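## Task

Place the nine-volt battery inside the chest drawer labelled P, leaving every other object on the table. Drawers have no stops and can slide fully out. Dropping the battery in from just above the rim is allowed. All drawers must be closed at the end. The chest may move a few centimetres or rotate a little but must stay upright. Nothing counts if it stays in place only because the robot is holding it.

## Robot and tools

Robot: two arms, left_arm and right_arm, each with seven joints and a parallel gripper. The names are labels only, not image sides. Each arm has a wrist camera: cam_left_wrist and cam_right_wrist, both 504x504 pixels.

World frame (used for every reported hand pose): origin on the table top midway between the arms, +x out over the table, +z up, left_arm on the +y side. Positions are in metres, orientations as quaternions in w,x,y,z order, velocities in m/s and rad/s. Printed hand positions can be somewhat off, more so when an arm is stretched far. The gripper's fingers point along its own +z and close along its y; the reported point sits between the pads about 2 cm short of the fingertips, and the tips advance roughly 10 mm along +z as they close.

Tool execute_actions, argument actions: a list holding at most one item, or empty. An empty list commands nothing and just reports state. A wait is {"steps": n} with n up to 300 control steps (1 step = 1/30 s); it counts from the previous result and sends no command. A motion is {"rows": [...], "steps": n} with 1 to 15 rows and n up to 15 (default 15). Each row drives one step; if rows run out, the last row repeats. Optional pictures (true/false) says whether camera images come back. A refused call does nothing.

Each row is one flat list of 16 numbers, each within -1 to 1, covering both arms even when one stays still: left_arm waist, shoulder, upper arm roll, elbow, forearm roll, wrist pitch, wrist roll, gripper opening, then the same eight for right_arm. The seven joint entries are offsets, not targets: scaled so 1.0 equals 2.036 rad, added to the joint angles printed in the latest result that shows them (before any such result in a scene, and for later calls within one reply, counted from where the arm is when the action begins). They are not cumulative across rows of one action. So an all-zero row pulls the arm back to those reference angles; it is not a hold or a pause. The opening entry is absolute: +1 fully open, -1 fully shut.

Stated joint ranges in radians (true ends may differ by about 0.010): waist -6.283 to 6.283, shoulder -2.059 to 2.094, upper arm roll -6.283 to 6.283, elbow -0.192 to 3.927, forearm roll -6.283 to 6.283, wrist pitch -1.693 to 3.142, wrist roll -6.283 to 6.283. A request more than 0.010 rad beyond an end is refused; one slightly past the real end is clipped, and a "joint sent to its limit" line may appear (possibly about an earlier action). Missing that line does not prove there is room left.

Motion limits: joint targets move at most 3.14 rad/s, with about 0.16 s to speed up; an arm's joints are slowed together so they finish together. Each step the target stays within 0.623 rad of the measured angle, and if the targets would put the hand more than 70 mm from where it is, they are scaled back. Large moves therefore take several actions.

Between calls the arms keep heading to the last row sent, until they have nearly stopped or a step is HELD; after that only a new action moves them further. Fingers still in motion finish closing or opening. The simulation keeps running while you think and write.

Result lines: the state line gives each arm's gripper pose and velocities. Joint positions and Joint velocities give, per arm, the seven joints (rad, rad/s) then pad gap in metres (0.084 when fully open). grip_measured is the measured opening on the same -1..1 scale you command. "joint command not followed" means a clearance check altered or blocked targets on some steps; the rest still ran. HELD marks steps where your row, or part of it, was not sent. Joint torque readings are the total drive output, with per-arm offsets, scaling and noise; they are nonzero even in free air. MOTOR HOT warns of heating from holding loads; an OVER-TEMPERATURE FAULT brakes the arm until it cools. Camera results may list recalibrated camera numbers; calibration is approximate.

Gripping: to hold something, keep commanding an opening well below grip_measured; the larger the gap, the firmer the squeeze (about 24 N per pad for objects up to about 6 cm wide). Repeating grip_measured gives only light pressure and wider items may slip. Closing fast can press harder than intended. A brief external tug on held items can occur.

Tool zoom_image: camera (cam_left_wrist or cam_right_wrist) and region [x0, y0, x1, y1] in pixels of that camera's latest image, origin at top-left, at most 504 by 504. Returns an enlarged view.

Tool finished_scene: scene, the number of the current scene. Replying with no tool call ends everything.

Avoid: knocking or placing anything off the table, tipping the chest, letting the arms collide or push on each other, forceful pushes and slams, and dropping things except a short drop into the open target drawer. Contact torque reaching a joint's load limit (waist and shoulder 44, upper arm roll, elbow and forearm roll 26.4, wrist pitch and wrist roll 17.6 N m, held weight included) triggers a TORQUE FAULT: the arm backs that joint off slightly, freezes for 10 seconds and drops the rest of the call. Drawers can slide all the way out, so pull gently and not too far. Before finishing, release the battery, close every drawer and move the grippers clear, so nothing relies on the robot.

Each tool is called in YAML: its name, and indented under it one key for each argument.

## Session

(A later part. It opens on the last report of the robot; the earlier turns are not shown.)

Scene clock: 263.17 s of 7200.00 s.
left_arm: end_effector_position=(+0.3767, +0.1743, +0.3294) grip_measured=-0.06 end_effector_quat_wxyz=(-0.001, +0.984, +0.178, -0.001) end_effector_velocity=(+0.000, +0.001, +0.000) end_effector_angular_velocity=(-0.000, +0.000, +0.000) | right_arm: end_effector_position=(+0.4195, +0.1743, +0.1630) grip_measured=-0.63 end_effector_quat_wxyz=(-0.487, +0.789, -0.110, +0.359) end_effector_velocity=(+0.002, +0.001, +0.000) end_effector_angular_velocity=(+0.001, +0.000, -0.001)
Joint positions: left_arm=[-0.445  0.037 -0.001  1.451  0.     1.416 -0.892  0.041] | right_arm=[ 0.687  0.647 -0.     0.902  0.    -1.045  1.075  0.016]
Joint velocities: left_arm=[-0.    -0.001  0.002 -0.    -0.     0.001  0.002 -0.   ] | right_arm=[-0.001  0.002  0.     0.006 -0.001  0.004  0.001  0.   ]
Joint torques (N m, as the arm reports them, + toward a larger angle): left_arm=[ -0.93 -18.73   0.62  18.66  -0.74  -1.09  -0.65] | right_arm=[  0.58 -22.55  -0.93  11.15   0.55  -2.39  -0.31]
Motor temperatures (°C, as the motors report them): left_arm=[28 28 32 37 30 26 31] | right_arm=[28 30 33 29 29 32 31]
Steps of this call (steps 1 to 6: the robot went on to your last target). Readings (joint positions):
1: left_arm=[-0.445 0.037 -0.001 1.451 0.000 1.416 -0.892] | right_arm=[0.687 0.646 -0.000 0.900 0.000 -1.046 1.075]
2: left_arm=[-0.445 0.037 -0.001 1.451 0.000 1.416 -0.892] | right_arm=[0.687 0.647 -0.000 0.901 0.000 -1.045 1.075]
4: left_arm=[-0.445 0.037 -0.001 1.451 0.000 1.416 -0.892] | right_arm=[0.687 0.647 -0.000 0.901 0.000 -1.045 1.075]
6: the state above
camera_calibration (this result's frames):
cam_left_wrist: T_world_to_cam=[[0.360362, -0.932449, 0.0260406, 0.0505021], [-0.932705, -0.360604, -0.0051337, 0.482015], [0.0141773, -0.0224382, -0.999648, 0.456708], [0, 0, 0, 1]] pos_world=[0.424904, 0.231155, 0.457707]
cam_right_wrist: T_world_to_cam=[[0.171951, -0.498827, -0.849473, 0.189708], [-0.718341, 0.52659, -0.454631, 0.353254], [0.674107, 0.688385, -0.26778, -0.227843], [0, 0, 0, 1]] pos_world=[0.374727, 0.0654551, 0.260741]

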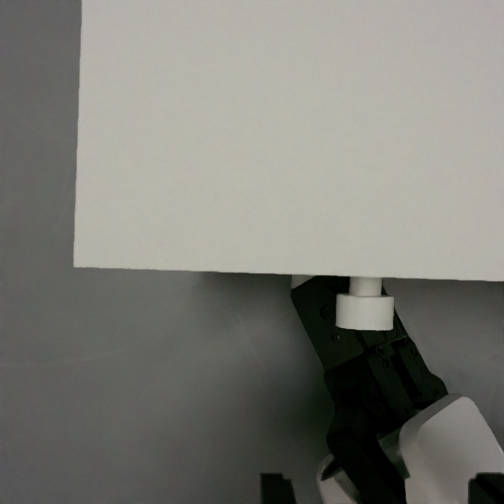

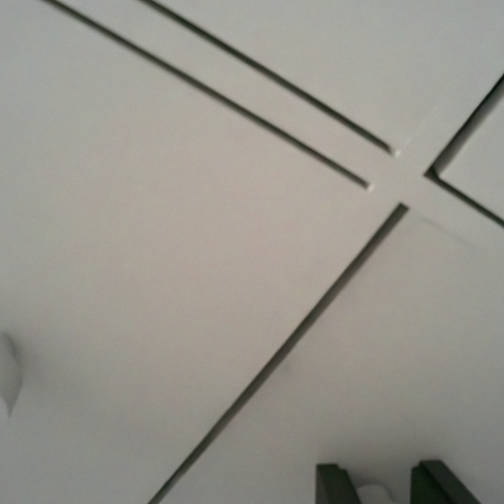

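Appears shut. Release and back off.

execute_actions:
  actions:
    - {"rows":[[0,0,0,0,0,0,0,-0.05,0,0,0,0,0,0,0,0.2],[0,0,0,0,0,0,0,-0.05,0,0,0,0,0,0,0,0.2],[0,0,0,0,0,0,0,-0.05,0,0,0,0,0,0,0,0.2],[0,0,0,0,0,0,0,-0.05,0,0,0,0,0,0,0,0.2],[0,0,0,0,0,0,0,-0.05,0,0,0,0,0,0,0,0.2],[0,0,0,0,0,0,0,-0.05,0,0,0,0,0,0,0,0.2],[0,0,0,0,0,0,0,-0.05,0,0,0,0,0,0,0,0.2],[0,0,0,0,0,0,0,-0.05,0,0,0,0,0,0,0,0.2],[0,0,0,0,0,0,0,-0.05,0.002,-0.015,0,-0.025,0,-0.01,0,0.2],[0,0,0,0,0,0,0,-0.05,0.004,-0.03,0,-0.05,0,-0.02,0,0.2],[0,0,0,0,0,0,0,-0.05,0.006,-0.048,0,-0.078,0,-0.03,0,0.2],[0,0,0,0,0,0,0,-0.05,0.008,-0.075,0,-0.115,0,-0.04,0,0.2]],"steps":15}
  pictures: false

execute_actions:
  actions:
    - {"steps":10}

Scene clock: 271.37 s of 7200.00 s.
left_arm: end_effector_position=(+0.3767, +0.1743, +0.3294) grip_measured=-0.06 end_effector_quat_wxyz=(-0.001, +0.984, +0.178, -0.001) end_effector_velocity=(+0.000, -0.000, +0.000) end_effector_angular_velocity=(+0.001, -0.000, +0.000) | right_arm: end_effector_position=(+0.3927, +0.1549, +0.1729) grip_measured=+0.19 end_effector_quat_wxyz=(-0.489, +0.789, -0.107, +0.356) end_effector_velocity=(-0.212, -0.150, +0.093) end_effector_angular_velocity=(+0.007, -0.003, +0.082)
Joint positions: left_arm=[-0.445  0.037 -0.001  1.451  0.     1.416 -0.892  0.041] | right_arm=[ 0.697  0.564 -0.     0.771  0.001 -1.092  1.075  0.052]
Joint velocities: left_arm=[-0.     0.001 -0.     0.002  0.001  0.001 -0.001 -0.   ] | right_arm=[ 0.071 -0.689  0.009 -1.012 -0.003 -0.331 -0.002  0.   ]
Joint torques (N m, as the arm reports them, + toward a larger angle): left_arm=[ -0.94 -18.74   0.57  18.76  -0.73  -0.95  -0.52] | right_arm=[  0.65 -18.33  -0.4   10.63   0.1   -1.97  -0.36]
Motor temperatures (°C, as the motors report them): left_arm=[28 28 32 37 30 26 31] | right_arm=[28 30 33 29 29 32 31]
Steps of this call (steps 1 to 15: the robot went on to your last target; steps 16 to 90: nothing new was sent; then 4.70 s passed at rest; steps 91 to 105: all 15 steps of this action). Readings (joint positions):
91: left_arm=[-0.445 0.037 -0.001 1.451 0.000 1.416 -0.892] | right_arm=[0.687 0.647 -0.000 0.903 0.001 -1.045 1.075]
92: left_arm=[-0.445 0.037 -0.001 1.451 0.000 1.416 -0.892] | right_arm=[0.687 0.647 -0.001 0.903 0.001 -1.045 1.075]
94: left_arm=[-0.445 0.037 -0.001 1.451 0.000 1.416 -0.892] | right_arm=[0.687 0.646 -0.001 0.904 0.001 -1.045 1.075]
98: left_arm=[-0.445 0.037 -0.001 1.451 0.000 1.416 -0.892] | right_arm=[0.686 0.646 -0.002 0.903 0.001 -1.045 1.075]
105: the state above

Scene clock: 271.70 s of 7200.00 s.
left_arm: end_effector_position=(+0.3767, +0.1743, +0.3294) grip_measured=-0.06 end_effector_quat_wxyz=(-0.001, +0.984, +0.178, -0.001) end_effector_velocity=(-0.000, -0.000, -0.000) end_effector_angular_velocity=(+0.000, +0.001, -0.002) | right_arm: end_effector_position=(+0.3722, +0.1391, +0.1815) grip_measured=+0.19 end_effector_quat_wxyz=(-0.490, +0.789, -0.104, +0.355) end_effector_velocity=(-0.008, -0.005, +0.002) end_effector_angular_velocity=(-0.001, -0.000, +0.004)
Joint positions: left_arm=[-0.445  0.037 -0.001  1.451  0.     1.416 -0.892  0.041] | right_arm=[ 0.703  0.497 -0.     0.672  0.001 -1.125  1.075  0.052]
Joint velocities: left_arm=[-0.     0.    -0.001 -0.    -0.    -0.     0.001  0.   ] | right_arm=[ 0.003 -0.021  0.    -0.033 -0.001 -0.011 -0.001  0.   ]
Joint torques (N m, as the arm reports them, + toward a larger angle): left_arm=[ -0.53 -18.76   0.56  18.56  -0.57  -1.01  -0.55] | right_arm=[  0.83 -18.12  -0.5    8.9   -0.1   -2.2   -0.31]
Motor temperatures (°C, as the motors report them): left_arm=[28 28 32 37 30 26 31] | right_arm=[28 30 33 29 29 32 31]
Steps of this call (steps 1 to 10: the robot went on to your last target). Readings (joint positions):
1: left_arm=[-0.445 0.037 -0.001 1.451 0.000 1.416 -0.892] | right_arm=[0.699 0.543 -0.000 0.740 0.000 -1.102 1.075]
2: left_arm=[-0.445 0.037 -0.001 1.451 0.000 1.416 -0.892] | right_arm=[0.700 0.527 0.000 0.718 0.000 -1.109 1.075]
4: left_arm=[-0.445 0.037 -0.001 1.451 0.000 1.416 -0.892] | right_arm=[0.702 0.510 -0.000 0.692 0.000 -1.118 1.075]
8: left_arm=[-0.445 0.037 -0.001 1.451 0.000 1.416 -0.892] | right_arm=[0.703 0.499 -0.000 0.675 0.001 -1.124 1.075]
10: the state above
camera_calibration (this result's frames):
cam_left_wrist: T_world_to_cam=[[0.360362, -0.932449, 0.0260407, 0.0505021], [-0.932705, -0.360604, -0.00513367, 0.482015], [0.0141773, -0.0224383, -0.999648, 0.456708], [0, 0, 0, 1]] pos_world=[0.424904, 0.231155, 0.457707]
cam_right_wrist: T_world_to_cam=[[0.179894, -0.49601, -0.849478, 0.192668], [-0.726542, 0.515179, -0.454672, 0.350887], [0.663155, 0.698974, -0.267695, -0.164204], [0, 0, 0, 1]] pos_world=[0.329167, 0.02957, 0.279249]

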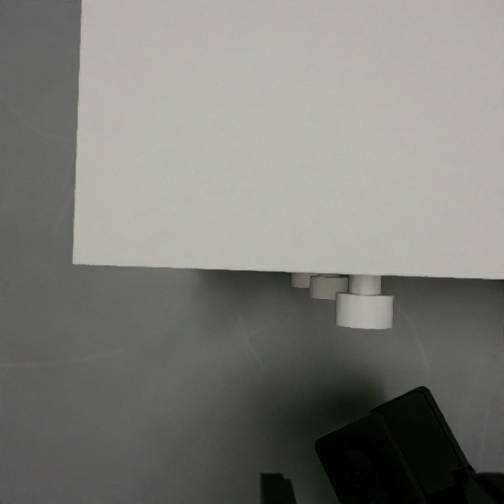

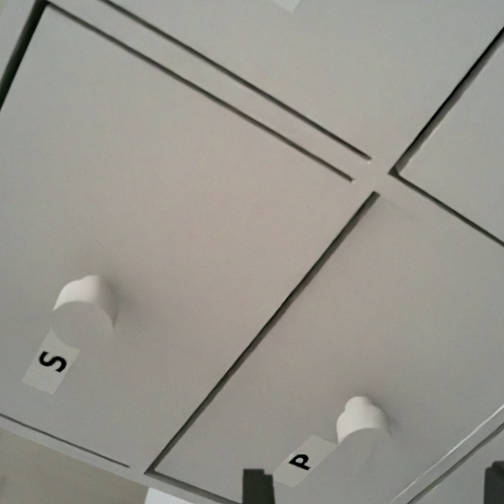

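finished_scene:
  scene: 1

The scene is finished: the task was done.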